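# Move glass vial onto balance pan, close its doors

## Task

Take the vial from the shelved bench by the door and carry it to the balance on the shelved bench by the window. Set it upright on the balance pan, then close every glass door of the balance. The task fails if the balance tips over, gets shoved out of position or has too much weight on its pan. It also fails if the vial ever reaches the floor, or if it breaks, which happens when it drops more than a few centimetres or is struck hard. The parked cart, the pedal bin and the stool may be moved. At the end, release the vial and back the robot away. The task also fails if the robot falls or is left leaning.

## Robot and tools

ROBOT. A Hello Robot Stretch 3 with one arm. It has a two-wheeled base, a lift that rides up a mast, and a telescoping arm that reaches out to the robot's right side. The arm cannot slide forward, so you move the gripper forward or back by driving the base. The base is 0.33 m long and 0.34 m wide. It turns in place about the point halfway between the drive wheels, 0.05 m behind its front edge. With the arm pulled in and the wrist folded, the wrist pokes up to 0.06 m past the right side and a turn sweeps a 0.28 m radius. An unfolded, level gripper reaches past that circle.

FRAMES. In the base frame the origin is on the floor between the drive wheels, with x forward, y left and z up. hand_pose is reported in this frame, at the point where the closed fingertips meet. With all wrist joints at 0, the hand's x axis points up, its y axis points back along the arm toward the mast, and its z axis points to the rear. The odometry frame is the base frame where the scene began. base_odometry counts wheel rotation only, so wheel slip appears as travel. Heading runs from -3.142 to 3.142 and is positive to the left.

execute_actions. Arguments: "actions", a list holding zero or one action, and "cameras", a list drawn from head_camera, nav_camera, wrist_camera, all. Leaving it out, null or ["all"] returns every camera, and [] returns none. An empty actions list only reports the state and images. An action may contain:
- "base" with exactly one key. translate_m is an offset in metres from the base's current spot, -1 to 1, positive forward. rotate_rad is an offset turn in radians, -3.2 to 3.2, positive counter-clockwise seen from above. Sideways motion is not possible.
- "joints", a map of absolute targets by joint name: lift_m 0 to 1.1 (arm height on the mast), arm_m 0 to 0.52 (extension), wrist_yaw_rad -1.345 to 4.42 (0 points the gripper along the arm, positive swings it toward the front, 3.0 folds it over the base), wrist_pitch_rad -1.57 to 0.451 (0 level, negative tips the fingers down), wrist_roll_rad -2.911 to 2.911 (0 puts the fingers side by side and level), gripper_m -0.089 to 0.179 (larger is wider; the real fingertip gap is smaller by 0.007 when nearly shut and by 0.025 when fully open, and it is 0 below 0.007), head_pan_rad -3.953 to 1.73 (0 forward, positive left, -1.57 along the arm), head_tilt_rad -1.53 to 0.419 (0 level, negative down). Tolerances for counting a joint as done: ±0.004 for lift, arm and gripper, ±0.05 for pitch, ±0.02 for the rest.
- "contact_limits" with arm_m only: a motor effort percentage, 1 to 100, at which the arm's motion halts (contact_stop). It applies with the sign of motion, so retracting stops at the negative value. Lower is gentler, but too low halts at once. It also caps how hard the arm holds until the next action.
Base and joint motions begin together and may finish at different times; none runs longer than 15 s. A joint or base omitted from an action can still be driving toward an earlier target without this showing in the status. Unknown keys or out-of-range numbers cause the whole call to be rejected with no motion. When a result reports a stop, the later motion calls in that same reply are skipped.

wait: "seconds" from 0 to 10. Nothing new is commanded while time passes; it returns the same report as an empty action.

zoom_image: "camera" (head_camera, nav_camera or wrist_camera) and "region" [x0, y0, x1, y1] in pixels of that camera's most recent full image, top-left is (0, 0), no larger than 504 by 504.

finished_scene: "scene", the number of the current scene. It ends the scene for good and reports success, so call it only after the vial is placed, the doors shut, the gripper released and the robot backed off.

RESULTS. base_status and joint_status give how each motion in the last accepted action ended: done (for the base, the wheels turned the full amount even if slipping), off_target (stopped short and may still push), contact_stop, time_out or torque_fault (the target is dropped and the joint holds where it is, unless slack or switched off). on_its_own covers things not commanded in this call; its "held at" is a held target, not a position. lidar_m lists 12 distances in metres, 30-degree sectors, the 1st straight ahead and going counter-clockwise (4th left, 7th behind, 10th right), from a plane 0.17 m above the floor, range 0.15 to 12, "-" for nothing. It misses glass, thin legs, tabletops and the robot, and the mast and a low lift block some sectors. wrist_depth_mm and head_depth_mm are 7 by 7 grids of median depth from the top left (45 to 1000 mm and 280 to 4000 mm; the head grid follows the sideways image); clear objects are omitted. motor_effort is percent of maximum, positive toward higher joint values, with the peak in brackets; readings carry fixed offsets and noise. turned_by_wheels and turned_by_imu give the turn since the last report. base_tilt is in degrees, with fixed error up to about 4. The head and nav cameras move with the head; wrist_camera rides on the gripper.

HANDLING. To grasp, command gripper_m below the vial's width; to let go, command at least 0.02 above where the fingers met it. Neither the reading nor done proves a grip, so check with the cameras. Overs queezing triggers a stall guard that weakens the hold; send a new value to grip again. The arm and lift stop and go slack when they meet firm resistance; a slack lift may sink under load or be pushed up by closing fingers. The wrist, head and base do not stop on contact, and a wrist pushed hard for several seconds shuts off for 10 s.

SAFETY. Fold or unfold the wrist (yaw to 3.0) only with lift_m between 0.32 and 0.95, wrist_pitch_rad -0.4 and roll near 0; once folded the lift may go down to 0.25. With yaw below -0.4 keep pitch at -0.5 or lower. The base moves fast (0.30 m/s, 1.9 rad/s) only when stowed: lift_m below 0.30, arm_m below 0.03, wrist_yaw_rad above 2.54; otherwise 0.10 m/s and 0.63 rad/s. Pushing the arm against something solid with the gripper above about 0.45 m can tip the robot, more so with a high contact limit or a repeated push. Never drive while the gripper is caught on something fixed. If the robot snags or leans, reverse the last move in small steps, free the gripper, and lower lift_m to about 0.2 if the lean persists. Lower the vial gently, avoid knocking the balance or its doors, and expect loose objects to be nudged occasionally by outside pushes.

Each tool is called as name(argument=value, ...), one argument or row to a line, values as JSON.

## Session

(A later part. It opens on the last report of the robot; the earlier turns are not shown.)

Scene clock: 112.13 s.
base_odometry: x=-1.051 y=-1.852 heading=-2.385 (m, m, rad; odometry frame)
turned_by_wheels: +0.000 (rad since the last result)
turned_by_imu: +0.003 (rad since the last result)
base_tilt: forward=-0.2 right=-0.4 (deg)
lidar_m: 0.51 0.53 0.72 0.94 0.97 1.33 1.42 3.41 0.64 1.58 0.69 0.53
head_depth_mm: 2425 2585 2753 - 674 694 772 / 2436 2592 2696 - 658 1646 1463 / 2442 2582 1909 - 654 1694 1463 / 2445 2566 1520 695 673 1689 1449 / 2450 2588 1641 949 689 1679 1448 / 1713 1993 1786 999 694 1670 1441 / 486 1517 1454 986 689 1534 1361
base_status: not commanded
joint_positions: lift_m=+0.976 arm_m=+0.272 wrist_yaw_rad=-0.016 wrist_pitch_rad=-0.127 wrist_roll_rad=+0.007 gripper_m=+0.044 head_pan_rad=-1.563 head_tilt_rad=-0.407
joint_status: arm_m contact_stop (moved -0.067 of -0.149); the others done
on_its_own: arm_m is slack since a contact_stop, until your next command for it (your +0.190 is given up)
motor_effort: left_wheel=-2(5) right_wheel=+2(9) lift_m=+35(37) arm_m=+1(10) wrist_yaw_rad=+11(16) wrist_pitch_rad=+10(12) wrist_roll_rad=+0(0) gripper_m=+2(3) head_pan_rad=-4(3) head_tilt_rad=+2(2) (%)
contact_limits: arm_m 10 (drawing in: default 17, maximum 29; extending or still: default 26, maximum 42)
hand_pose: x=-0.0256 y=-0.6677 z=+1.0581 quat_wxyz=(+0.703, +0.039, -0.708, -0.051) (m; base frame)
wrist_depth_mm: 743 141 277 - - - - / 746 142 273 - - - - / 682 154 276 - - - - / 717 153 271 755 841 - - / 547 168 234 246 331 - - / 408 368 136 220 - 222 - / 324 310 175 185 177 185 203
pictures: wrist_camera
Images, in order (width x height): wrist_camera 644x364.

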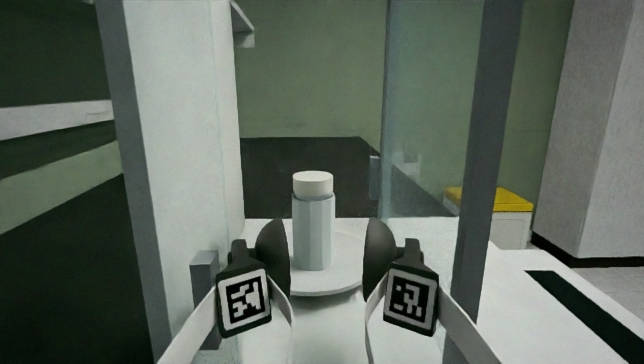

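Left finger caught the door edge; pads are clear of the vial, so narrow and shift back.

execute_actions(
  actions=[
    {"base":{"translate_m":-0.012},"joints":{"gripper_m":0.01,"arm_m":0.274}},
  ],
  cameras=[],
)

execute_actions(
  actions=[
    {"joints":{"arm_m":0.19},"contact_limits":{"arm_m":8}},
  ],
  cameras=["wrist_camera"],
)

execute_actions(
  actions=[
    {"base":{"translate_m":0.107},"joints":{"lift_m":0.96,"gripper_m":0,"wrist_pitch_rad":-0.02}},
  ],
  cameras=["wrist_camera","head_camera"],
)

Scene clock: 114.53 s.
base_odometry: x=-1.042 y=-1.844 heading=-2.385 (m, m, rad; odometry frame)
turned_by_wheels: +0.000 (rad since the last result)
turned_by_imu: +0.000 (rad since the last result)
base_tilt: forward=-0.1 right=-0.5 (deg)
lidar_m: 0.53 0.55 0.73 0.94 0.98 1.32 1.41 3.39 0.63 1.63 0.70 0.55
head_depth_mm: 2436 2577 2780 - 678 696 783 / 2437 2587 2721 - 672 1704 1427 / 2447 2581 1535 - 655 1713 1455 / 2443 2573 1682 717 673 1692 1452 / 2429 2626 1475 894 683 1674 1452 / 2098 2035 1807 1000 694 1670 1441 / 548 1610 1486 989 689 1548 1364
base_status: done
joint_positions: lift_m=+0.976 arm_m=+0.274 wrist_yaw_rad=-0.002 wrist_pitch_rad=-0.128 wrist_roll_rad=+0.007 gripper_m=+0.010 head_pan_rad=-1.563 head_tilt_rad=-0.407
joint_status: all done
motor_effort: left_wheel=+0(7) right_wheel=-1(7) lift_m=+35(36) arm_m=+3(5) wrist_yaw_rad=+2(11) wrist_pitch_rad=+11(11) wrist_roll_rad=+0(0) gripper_m=+0(78) head_pan_rad=-4(3) head_tilt_rad=+3(2) (%)
hand_pose: x=-0.0220 y=-0.6698 z=+1.0580 quat_wxyz=(+0.703, +0.044, -0.708, -0.046) (m; base frame)
wrist_depth_mm: 721 146 - - - - - / 731 144 - - - - - / 690 145 293 - - - - / 721 157 294 849 765 - - / 551 169 256 244 313 - - / 408 156 227 - 179 233 - / 321 171 172 186 171 185 225
pictures: none
No camera images: the call's "cameras" was empty. Leave "cameras" out to get every camera's image.

Scene clock: 116.37 s.
base_odometry: x=-1.042 y=-1.844 heading=-2.385 (m, m, rad; odometry frame)
turned_by_wheels: +0.000 (rad since the last result)
turned_by_imu: +0.000 (rad since the last result)
base_tilt: forward=-0.1 right=-0.6 (deg)
lidar_m: 0.53 0.54 0.74 0.94 0.97 1.33 1.41 3.42 0.63 1.63 0.70 0.55
head_depth_mm: 2427 2603 2787 - 671 705 785 / 2441 2585 2692 - - 1770 1428 / 2435 2575 1406 - - 1751 1465 / 2446 2594 1671 717 673 1689 1451 / 2452 2592 1474 897 681 1680 1448 / 2103 2030 1800 1004 696 1669 1445 / 665 1610 1485 991 688 1544 1363
base_status: not commanded
joint_positions: lift_m=+0.976 arm_m=+0.190 wrist_yaw_rad=-0.002 wrist_pitch_rad=-0.128 wrist_roll_rad=+0.007 gripper_m=+0.010 head_pan_rad=-1.563 head_tilt_rad=-0.407
joint_status: all done
motor_effort: left_wheel=+0(0) right_wheel=-2(1) lift_m=+35(35) arm_m=-1(0) wrist_yaw_rad=+1(1) wrist_pitch_rad=+11(11) wrist_roll_rad=+0(0) gripper_m=-1(0) head_pan_rad=-3(3) head_tilt_rad=+2(2) (%)
contact_limits: arm_m 8 (drawing in: default 17, maximum 29; extending or still: default 26, maximum 42)
hand_pose: x=-0.0219 y=-0.5863 z=+1.0580 quat_wxyz=(+0.703, +0.045, -0.708, -0.046) (m; base frame)
wrist_depth_mm: 737 924 300 - - - - / 740 - 296 - - - - / 670 - 298 - - - - / 733 850 301 400 834 - - / 550 555 260 303 314 440 - / 405 411 234 - 234 248 - / 327 321 240 237 239 242 246
pictures: wrist_camera
Images, in order (width x height): wrist_camera 644x364.

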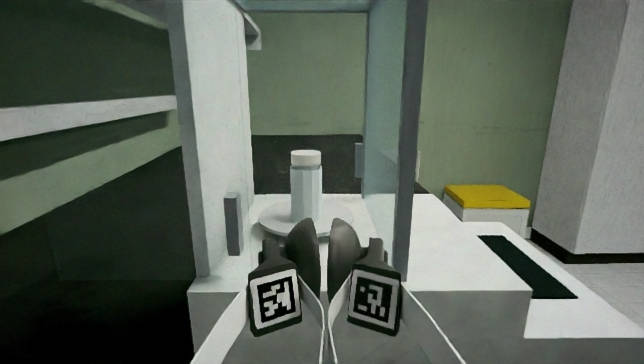

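Scene clock: 118.60 s.
base_odometry: x=-1.120 y=-1.917 heading=-2.384 (m, m, rad; odometry frame)
turned_by_wheels: +0.000 (rad since the last result)
turned_by_imu: +0.001 (rad since the last result)
base_tilt: forward=-0.1 right=-0.4 (deg)
lidar_m: 0.42 0.43 0.59 0.94 0.98 1.32 1.52 3.40 0.68 1.15 0.60 0.44
head_depth_mm: 2438 2599 2713 1226 - 1718 1481 / 2423 2589 2629 842 - 1722 1475 / 2436 2565 1703 1192 - 1704 1466 / 2449 2561 1861 1129 688 1693 1458 / 861 2594 1837 1014 700 1676 1447 / 485 1755 1628 1002 695 1590 1405 / 485 1223 1240 992 688 1338 1324
base_status: done
joint_positions: lift_m=+0.960 arm_m=+0.190 wrist_yaw_rad=-0.002 wrist_pitch_rad=-0.043 wrist_roll_rad=+0.007 gripper_m=+0.000 head_pan_rad=-1.563 head_tilt_rad=-0.407
joint_status: all done
motor_effort: left_wheel=+0(6) right_wheel=-1(3) lift_m=+27(29) arm_m=-1(2) wrist_yaw_rad=+1(1) wrist_pitch_rad=+14(12) wrist_roll_rad=+0(0) gripper_m=-3(50) head_pan_rad=-3(3) head_tilt_rad=+3(3) (%)
hand_pose: x=-0.0219 y=-0.5902 z=+1.0637 quat_wxyz=(+0.705, +0.015, -0.709, -0.016) (m; base frame)
wrist_depth_mm: 611 775 860 - - - - / 586 907 - - - - - / 539 776 - - - - - / 550 892 - - 861 - - / 577 680 665 687 301 367 - / 453 459 466 - 255 256 255 / 354 353 352 334 228 228 229
pictures: head_camera (sideways: a quarter turn clockwise sets it upright), wrist_camera
Images, in order (width x height): head_camera 896x504, wrist_camera 644x364.

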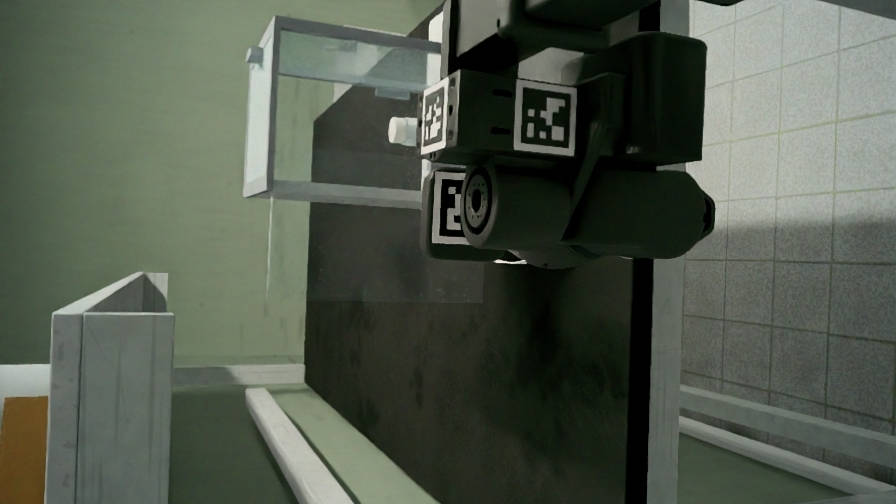

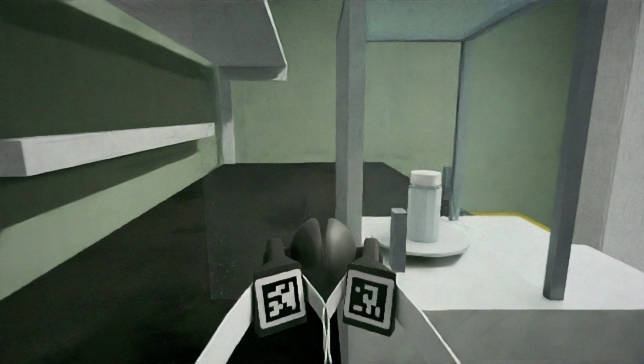

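execute_actions(
  actions=[
    {"joints":{"arm_m":0.228},"contact_limits":{"arm_m":7}},
  ],
  cameras=[],
)

execute_actions(
  actions=[
    {"base":{"translate_m":-0.12}},
  ],
  cameras=["wrist_camera","head_camera"],
)

Scene clock: 120.60 s.
base_odometry: x=-1.120 y=-1.917 heading=-2.384 (m, m, rad; odometry frame)
turned_by_wheels: +0.000 (rad since the last result)
turned_by_imu: +0.000 (rad since the last result)
base_tilt: forward=-0.1 right=-0.6 (deg)
lidar_m: 0.42 0.43 0.59 0.94 0.98 1.33 1.51 3.40 0.68 1.15 0.60 0.44
head_depth_mm: 2419 2597 2711 1322 662 1660 1483 / 2432 2582 2648 - - 1661 1470 / 2439 2585 1704 - - 1697 1466 / 2450 2580 1869 1054 702 1694 1458 / 863 2612 1842 1014 700 1683 1448 / 485 1758 1627 1000 693 1590 1400 / 481 1219 1239 990 688 1340 1326
base_status: not commanded
joint_positions: lift_m=+0.960 arm_m=+0.228 wrist_yaw_rad=-0.002 wrist_pitch_rad=-0.043 wrist_roll_rad=+0.007 gripper_m=+0.000 head_pan_rad=-1.563 head_tilt_rad=-0.407
joint_status: all done
motor_effort: left_wheel=+0(0) right_wheel=-1(1) lift_m=+27(27) arm_m=+4(6) wrist_yaw_rad=+1(1) wrist_pitch_rad=+14(14) wrist_roll_rad=+0(0) gripper_m=-3(3) head_pan_rad=-3(4) head_tilt_rad=+3(2) (%)
contact_limits: arm_m 7 (drawing in: default 17, maximum 29; extending or still: default 26, maximum 42)
hand_pose: x=-0.0218 y=-0.6277 z=+1.0638 quat_wxyz=(+0.705, +0.015, -0.709, -0.016) (m; base frame)
wrist_depth_mm: 593 780 848 - - - - / 596 890 - - - - - / 547 757 - - - - - / 567 902 - - - - - / 571 669 681 692 274 370 338 / 461 455 474 - 246 255 240 / 357 354 351 336 198 197 195
pictures: none
No camera images: the call's "cameras" was empty. Leave "cameras" out to get every camera's image.

Scene clock: 122.87 s.
base_odometry: x=-1.033 y=-1.835 heading=-2.384 (m, m, rad; odometry frame)
turned_by_wheels: +0.000 (rad since the last result)
turned_by_imu: +0.000 (rad since the last result)
base_tilt: forward=+0.0 right=-0.6 (deg)
lidar_m: 0.54 0.56 0.75 0.94 0.98 1.33 1.40 3.40 0.63 1.69 0.70 0.56
head_depth_mm: 2427 2582 2761 2901 661 700 1362 / 2433 2583 2697 - - 1682 1350 / 2442 2561 1407 - - 1694 1462 / 2426 2576 1667 721 675 1693 1455 / 2433 2595 1367 760 675 1688 1448 / 2177 1924 1799 1000 696 1673 1443 / 687 1649 1515 993 688 1529 1366
base_status: done
joint_positions: lift_m=+0.960 arm_m=+0.228 wrist_yaw_rad=+0.009 wrist_pitch_rad=-0.043 wrist_roll_rad=+0.007 gripper_m=+0.000 head_pan_rad=-1.563 head_tilt_rad=-0.407
joint_status: not commanded
motor_effort: left_wheel=+2(4) right_wheel=-4(8) lift_m=+27(27) arm_m=+3(3) wrist_yaw_rad=-6(7) wrist_pitch_rad=+14(14) wrist_roll_rad=+0(0) gripper_m=-3(4) head_pan_rad=-3(3) head_tilt_rad=+2(3) (%)
hand_pose: x=-0.0191 y=-0.6277 z=+1.0638 quat_wxyz=(+0.705, +0.019, -0.709, -0.012) (m; base frame)
wrist_depth_mm: 724 210 332 - - - - / 741 208 325 - - - - / 696 207 324 - - - - / 736 889 326 - - - - / 659 570 288 366 343 - - / 461 436 255 - 241 308 - / 355 332 196 191 195 196 254
pictures: head_camera (sideways: a quarter turn clockwise sets it upright), wrist_camera
Images, in order (width x height): head_camera 896x504, wrist_camera 644x364.

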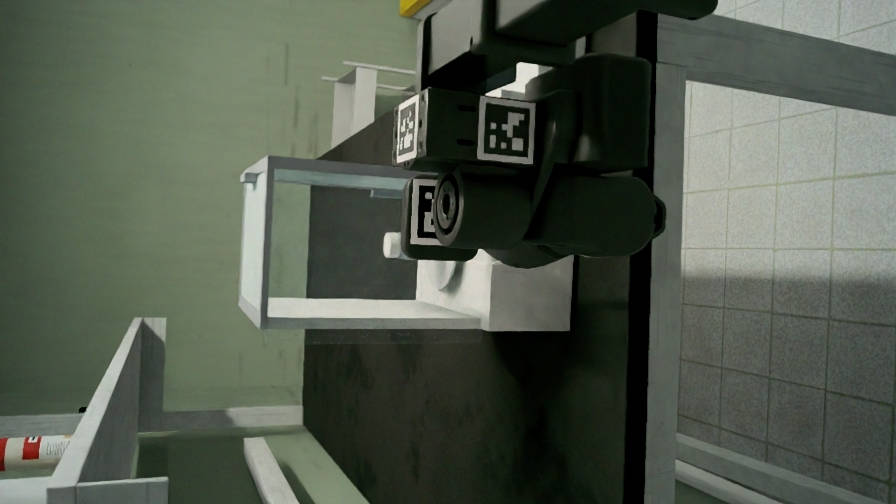

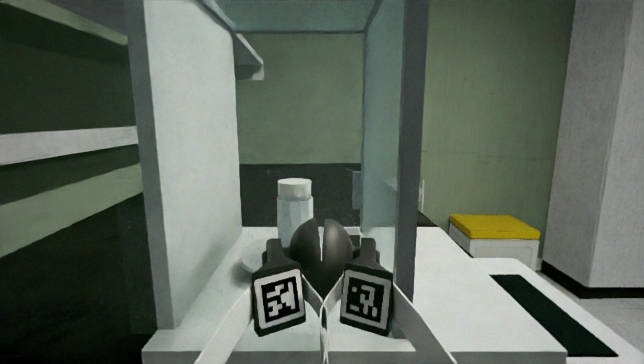

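About 1.5–2 cm left.

execute_actions(
  actions=[
    {"base":{"translate_m":-0.018}},
  ],
  cameras=["head_camera"],
)

execute_actions(
  actions=[
    {"base":{"translate_m":-0.005}},
  ],
  cameras=["head_camera"],
)

Scene clock: 124.93 s.
base_odometry: x=-1.020 y=-1.823 heading=-2.384 (m, m, rad; odometry frame)
turned_by_wheels: +0.000 (rad since the last result)
turned_by_imu: +0.000 (rad since the last result)
base_tilt: forward=-0.1 right=-0.7 (deg)
lidar_m: 0.55 0.58 0.78 0.94 0.97 1.33 1.38 3.42 0.62 1.76 0.71 0.58
head_depth_mm: 2430 2587 2737 2878 660 706 1431 / 2440 2597 2725 - - 724 786 / 2417 2594 1543 - - 1702 1461 / 2448 2576 1673 719 674 1689 1457 / 2448 2597 1364 741 674 1677 1452 / 2384 2333 1794 1001 694 1675 1444 / 997 1712 1582 989 690 1579 1392
base_status: done
joint_positions: lift_m=+0.960 arm_m=+0.228 wrist_yaw_rad=+0.009 wrist_pitch_rad=-0.043 wrist_roll_rad=+0.007 gripper_m=+0.000 head_pan_rad=-1.563 head_tilt_rad=-0.407
joint_status: not commanded
motor_effort: left_wheel=+2(4) right_wheel=-4(10) lift_m=+27(27) arm_m=+3(3) wrist_yaw_rad=-6(6) wrist_pitch_rad=+13(14) wrist_roll_rad=+0(0) gripper_m=-3(2) head_pan_rad=-3(4) head_tilt_rad=+2(3) (%)
hand_pose: x=-0.0191 y=-0.6277 z=+1.0638 quat_wxyz=(+0.705, +0.019, -0.709, -0.012) (m; base frame)
wrist_depth_mm: 754 197 950 - - - - / 755 196 - - - - - / 693 215 - - - - - / 761 212 341 - - - - / 670 229 301 372 566 - - / 461 231 256 - 257 329 - / 352 201 196 193 195 206 -
pictures: head_camera (sideways: a quarter turn clockwise sets it upright)
Images, in order (width x height): head_camera 896x504.

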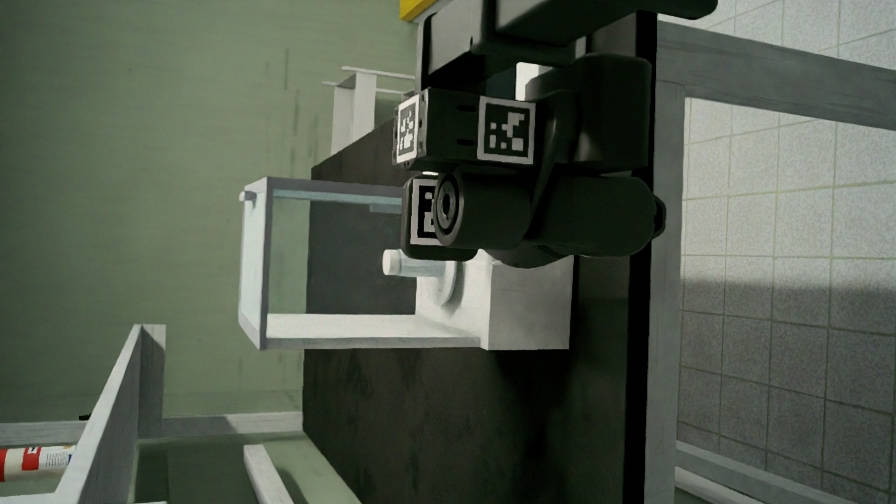

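Scene clock: 125.80 s.
base_odometry: x=-1.016 y=-1.819 heading=-2.384 (m, m, rad; odometry frame)
turned_by_wheels: +0.000 (rad since the last result)
turned_by_imu: +0.000 (rad since the last result)
base_tilt: forward=+0.0 right=-0.4 (deg)
lidar_m: 0.56 0.58 0.79 0.94 0.98 1.33 1.37 3.41 0.62 0.65 0.72 0.58
head_depth_mm: 2430 2601 2783 2904 662 715 1435 / 2449 2604 2743 - - 724 788 / 2434 2588 1704 - - 1707 1458 / 2443 2573 1681 722 675 1691 1448 / 2454 2606 730 713 674 1678 1447 / 2378 2349 1798 1003 695 1673 1439 / 1094 1720 1581 989 688 1579 1400
base_status: done
joint_positions: lift_m=+0.960 arm_m=+0.228 wrist_yaw_rad=+0.011 wrist_pitch_rad=-0.043 wrist_roll_rad=+0.007 gripper_m=+0.000 head_pan_rad=-1.563 head_tilt_rad=-0.407
joint_status: not commanded
motor_effort: left_wheel=+4(5) right_wheel=-5(9) lift_m=+27(27) arm_m=+3(3) wrist_yaw_rad=-7(6) wrist_pitch_rad=+14(13) wrist_roll_rad=+0(0) gripper_m=-3(3) head_pan_rad=-4(3) head_tilt_rad=+2(2) (%)
hand_pose: x=-0.0187 y=-0.6277 z=+1.0638 quat_wxyz=(+0.705, +0.019, -0.709, -0.012) (m; base frame)
wrist_depth_mm: 710 204 - - - - - / 779 206 - - - - - / 711 206 - - - - - / 742 220 357 882 - - - / 664 221 301 366 583 - - / 457 238 256 - 257 328 - / 350 202 196 192 196 207 -
pictures: head_camera (sideways: a quarter turn clockwise sets it upright)
Images, in order (width x height): head_camera 896x504.

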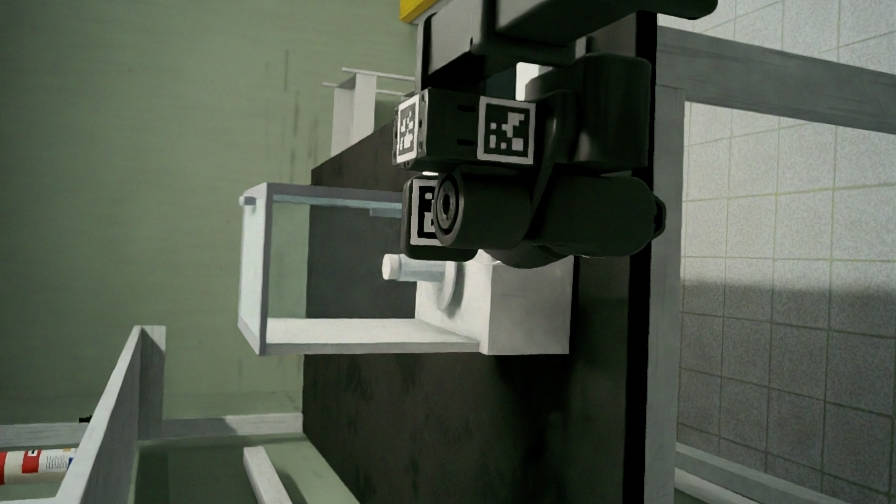

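Effort just beginning to rise; a small final push, then withdraw.

execute_actions(
  actions=[
    {"base":{"translate_m":-0.003}},
  ],
  cameras=[],
)

execute_actions(
  actions=[
    {"base":{"translate_m":0.01},"joints":{"arm_m":0,"wrist_yaw_rad":0.4}},
  ],
)

zoom_image(
  camera="head_camera",
  region=[220,150,560,370],
)

Scene clock: 127.33 s.
base_odometry: x=-1.014 y=-1.817 heading=-2.384 (m, m, rad; odometry frame)
turned_by_wheels: +0.000 (rad since the last result)
turned_by_imu: +0.000 (rad since the last result)
base_tilt: forward=+0.0 right=-0.7 (deg)
lidar_m: 0.56 0.58 0.79 0.94 0.97 1.32 1.38 3.41 0.62 0.64 0.72 0.59
head_depth_mm: 2447 2606 2783 2898 662 720 1435 / 2433 2598 2735 - - 723 785 / 2436 2594 1703 - - 1694 1470 / 2449 2590 1679 718 672 1691 1460 / 2440 2594 751 702 676 1676 1454 / 2368 2378 1796 1001 695 1662 1441 / 1102 1734 1579 991 688 1579 1399
base_status: done
joint_positions: lift_m=+0.960 arm_m=+0.228 wrist_yaw_rad=+0.016 wrist_pitch_rad=-0.043 wrist_roll_rad=+0.007 gripper_m=+0.000 head_pan_rad=-1.563 head_tilt_rad=-0.407
joint_status: not commanded
motor_effort: left_wheel=+4(6) right_wheel=-8(10) lift_m=+27(27) arm_m=+3(3) wrist_yaw_rad=-10(11) wrist_pitch_rad=+14(13) wrist_roll_rad=+0(0) gripper_m=-4(3) head_pan_rad=-4(4) head_tilt_rad=+3(2) (%)
hand_pose: x=-0.0173 y=-0.6277 z=+1.0638 quat_wxyz=(+0.705, +0.021, -0.709, -0.010) (m; base frame)
wrist_depth_mm: 722 206 988 - - - - / 739 206 - - - - - / 691 205 - - - - - / 735 222 357 903 - - - / 677 222 304 271 688 - - / 462 228 256 - 255 336 - / 349 197 196 196 196 217 -
pictures: none
No camera images: the call's "cameras" was empty. Leave "cameras" out to get every camera's image.

Scene clock: 130.23 s.
base_odometry: x=-1.021 y=-1.824 heading=-2.384 (m, m, rad; odometry frame)
turned_by_wheels: +0.000 (rad since the last result)
turned_by_imu: +0.000 (rad since the last result)
base_tilt: forward=+0.0 right=-0.4 (deg)
lidar_m: 0.55 0.57 0.78 0.94 0.98 1.32 1.38 3.40 0.62 1.75 0.71 0.58
head_depth_mm: 2432 2605 2776 2896 679 678 - / 2439 2590 2730 1047 679 725 - / 2439 2592 1531 726 677 1699 - / 2439 2594 1665 722 679 - - / 2444 2608 1365 724 684 - - / 2244 2326 1798 1004 761 1670 1427 / 998 1701 1586 990 690 1527 1396
base_status: done
joint_positions: lift_m=+0.960 arm_m=+0.000 wrist_yaw_rad=+0.399 wrist_pitch_rad=-0.042 wrist_roll_rad=+0.007 gripper_m=+0.000 head_pan_rad=-1.563 head_tilt_rad=-0.407
joint_status: all done
motor_effort: left_wheel=+0(10) right_wheel=-1(4) lift_m=+27(27) arm_m=-2(1) wrist_yaw_rad=+1(9) wrist_pitch_rad=+13(14) wrist_roll_rad=+0(0) gripper_m=-4(3) head_pan_rad=-3(3) head_tilt_rad=+2(3) (%)
hand_pose: x=+0.0777 y=-0.3802 z=+1.0640 quat_wxyz=(+0.694, +0.155, -0.692, +0.125) (m; base frame)
wrist_depth_mm: 452 612 786 832 - - - / 455 614 872 - - - - / 476 625 828 - - - - / 479 634 912 - 559 543 - / 494 566 656 714 413 385 402 / 502 486 458 - 406 380 346 / 512 540 490 402 361 356 340
pictures: head_camera (sideways: a quarter turn clockwise sets it upright), nav_camera (sideways: a quarter turn counterclockwise sets it upright), wrist_camera
Images, in order (width x height): head_camera 896x504, nav_camera 672x504, wrist_camera 644x364.

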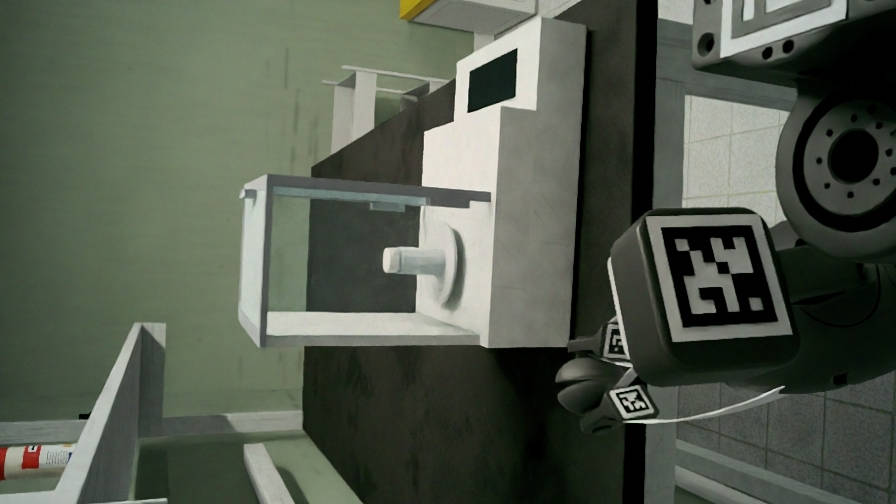

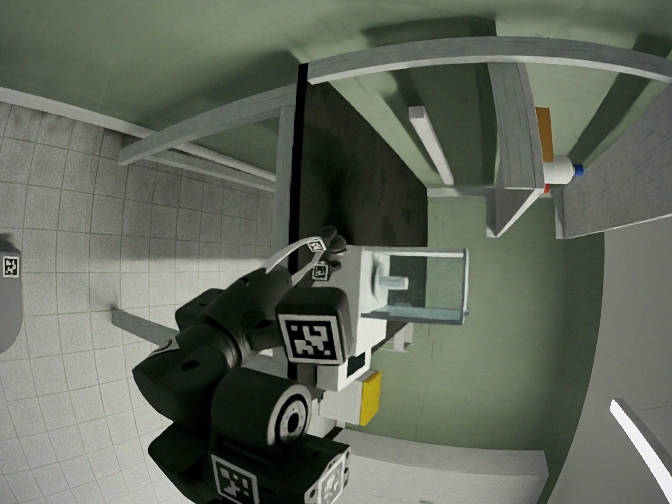

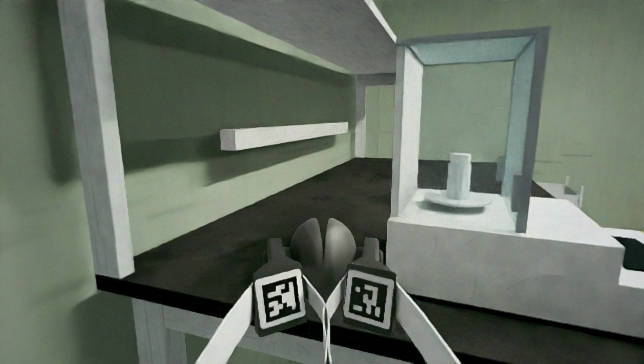

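Region (220, 150, 560, 370) of head_camera's 896x504 image, scaled by 1.482, with more detail than that image has; it fills the top 326 rows of this view, and the rest is white.

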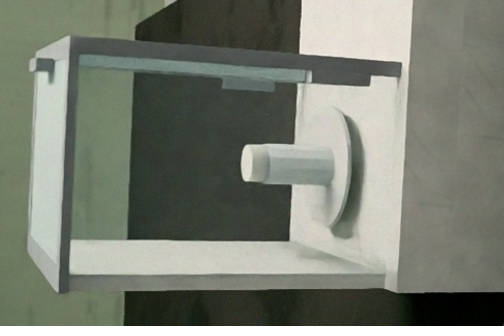

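All doors appear shut.

finished_scene(
  scene=2,
)

The scene is finished: the task was done.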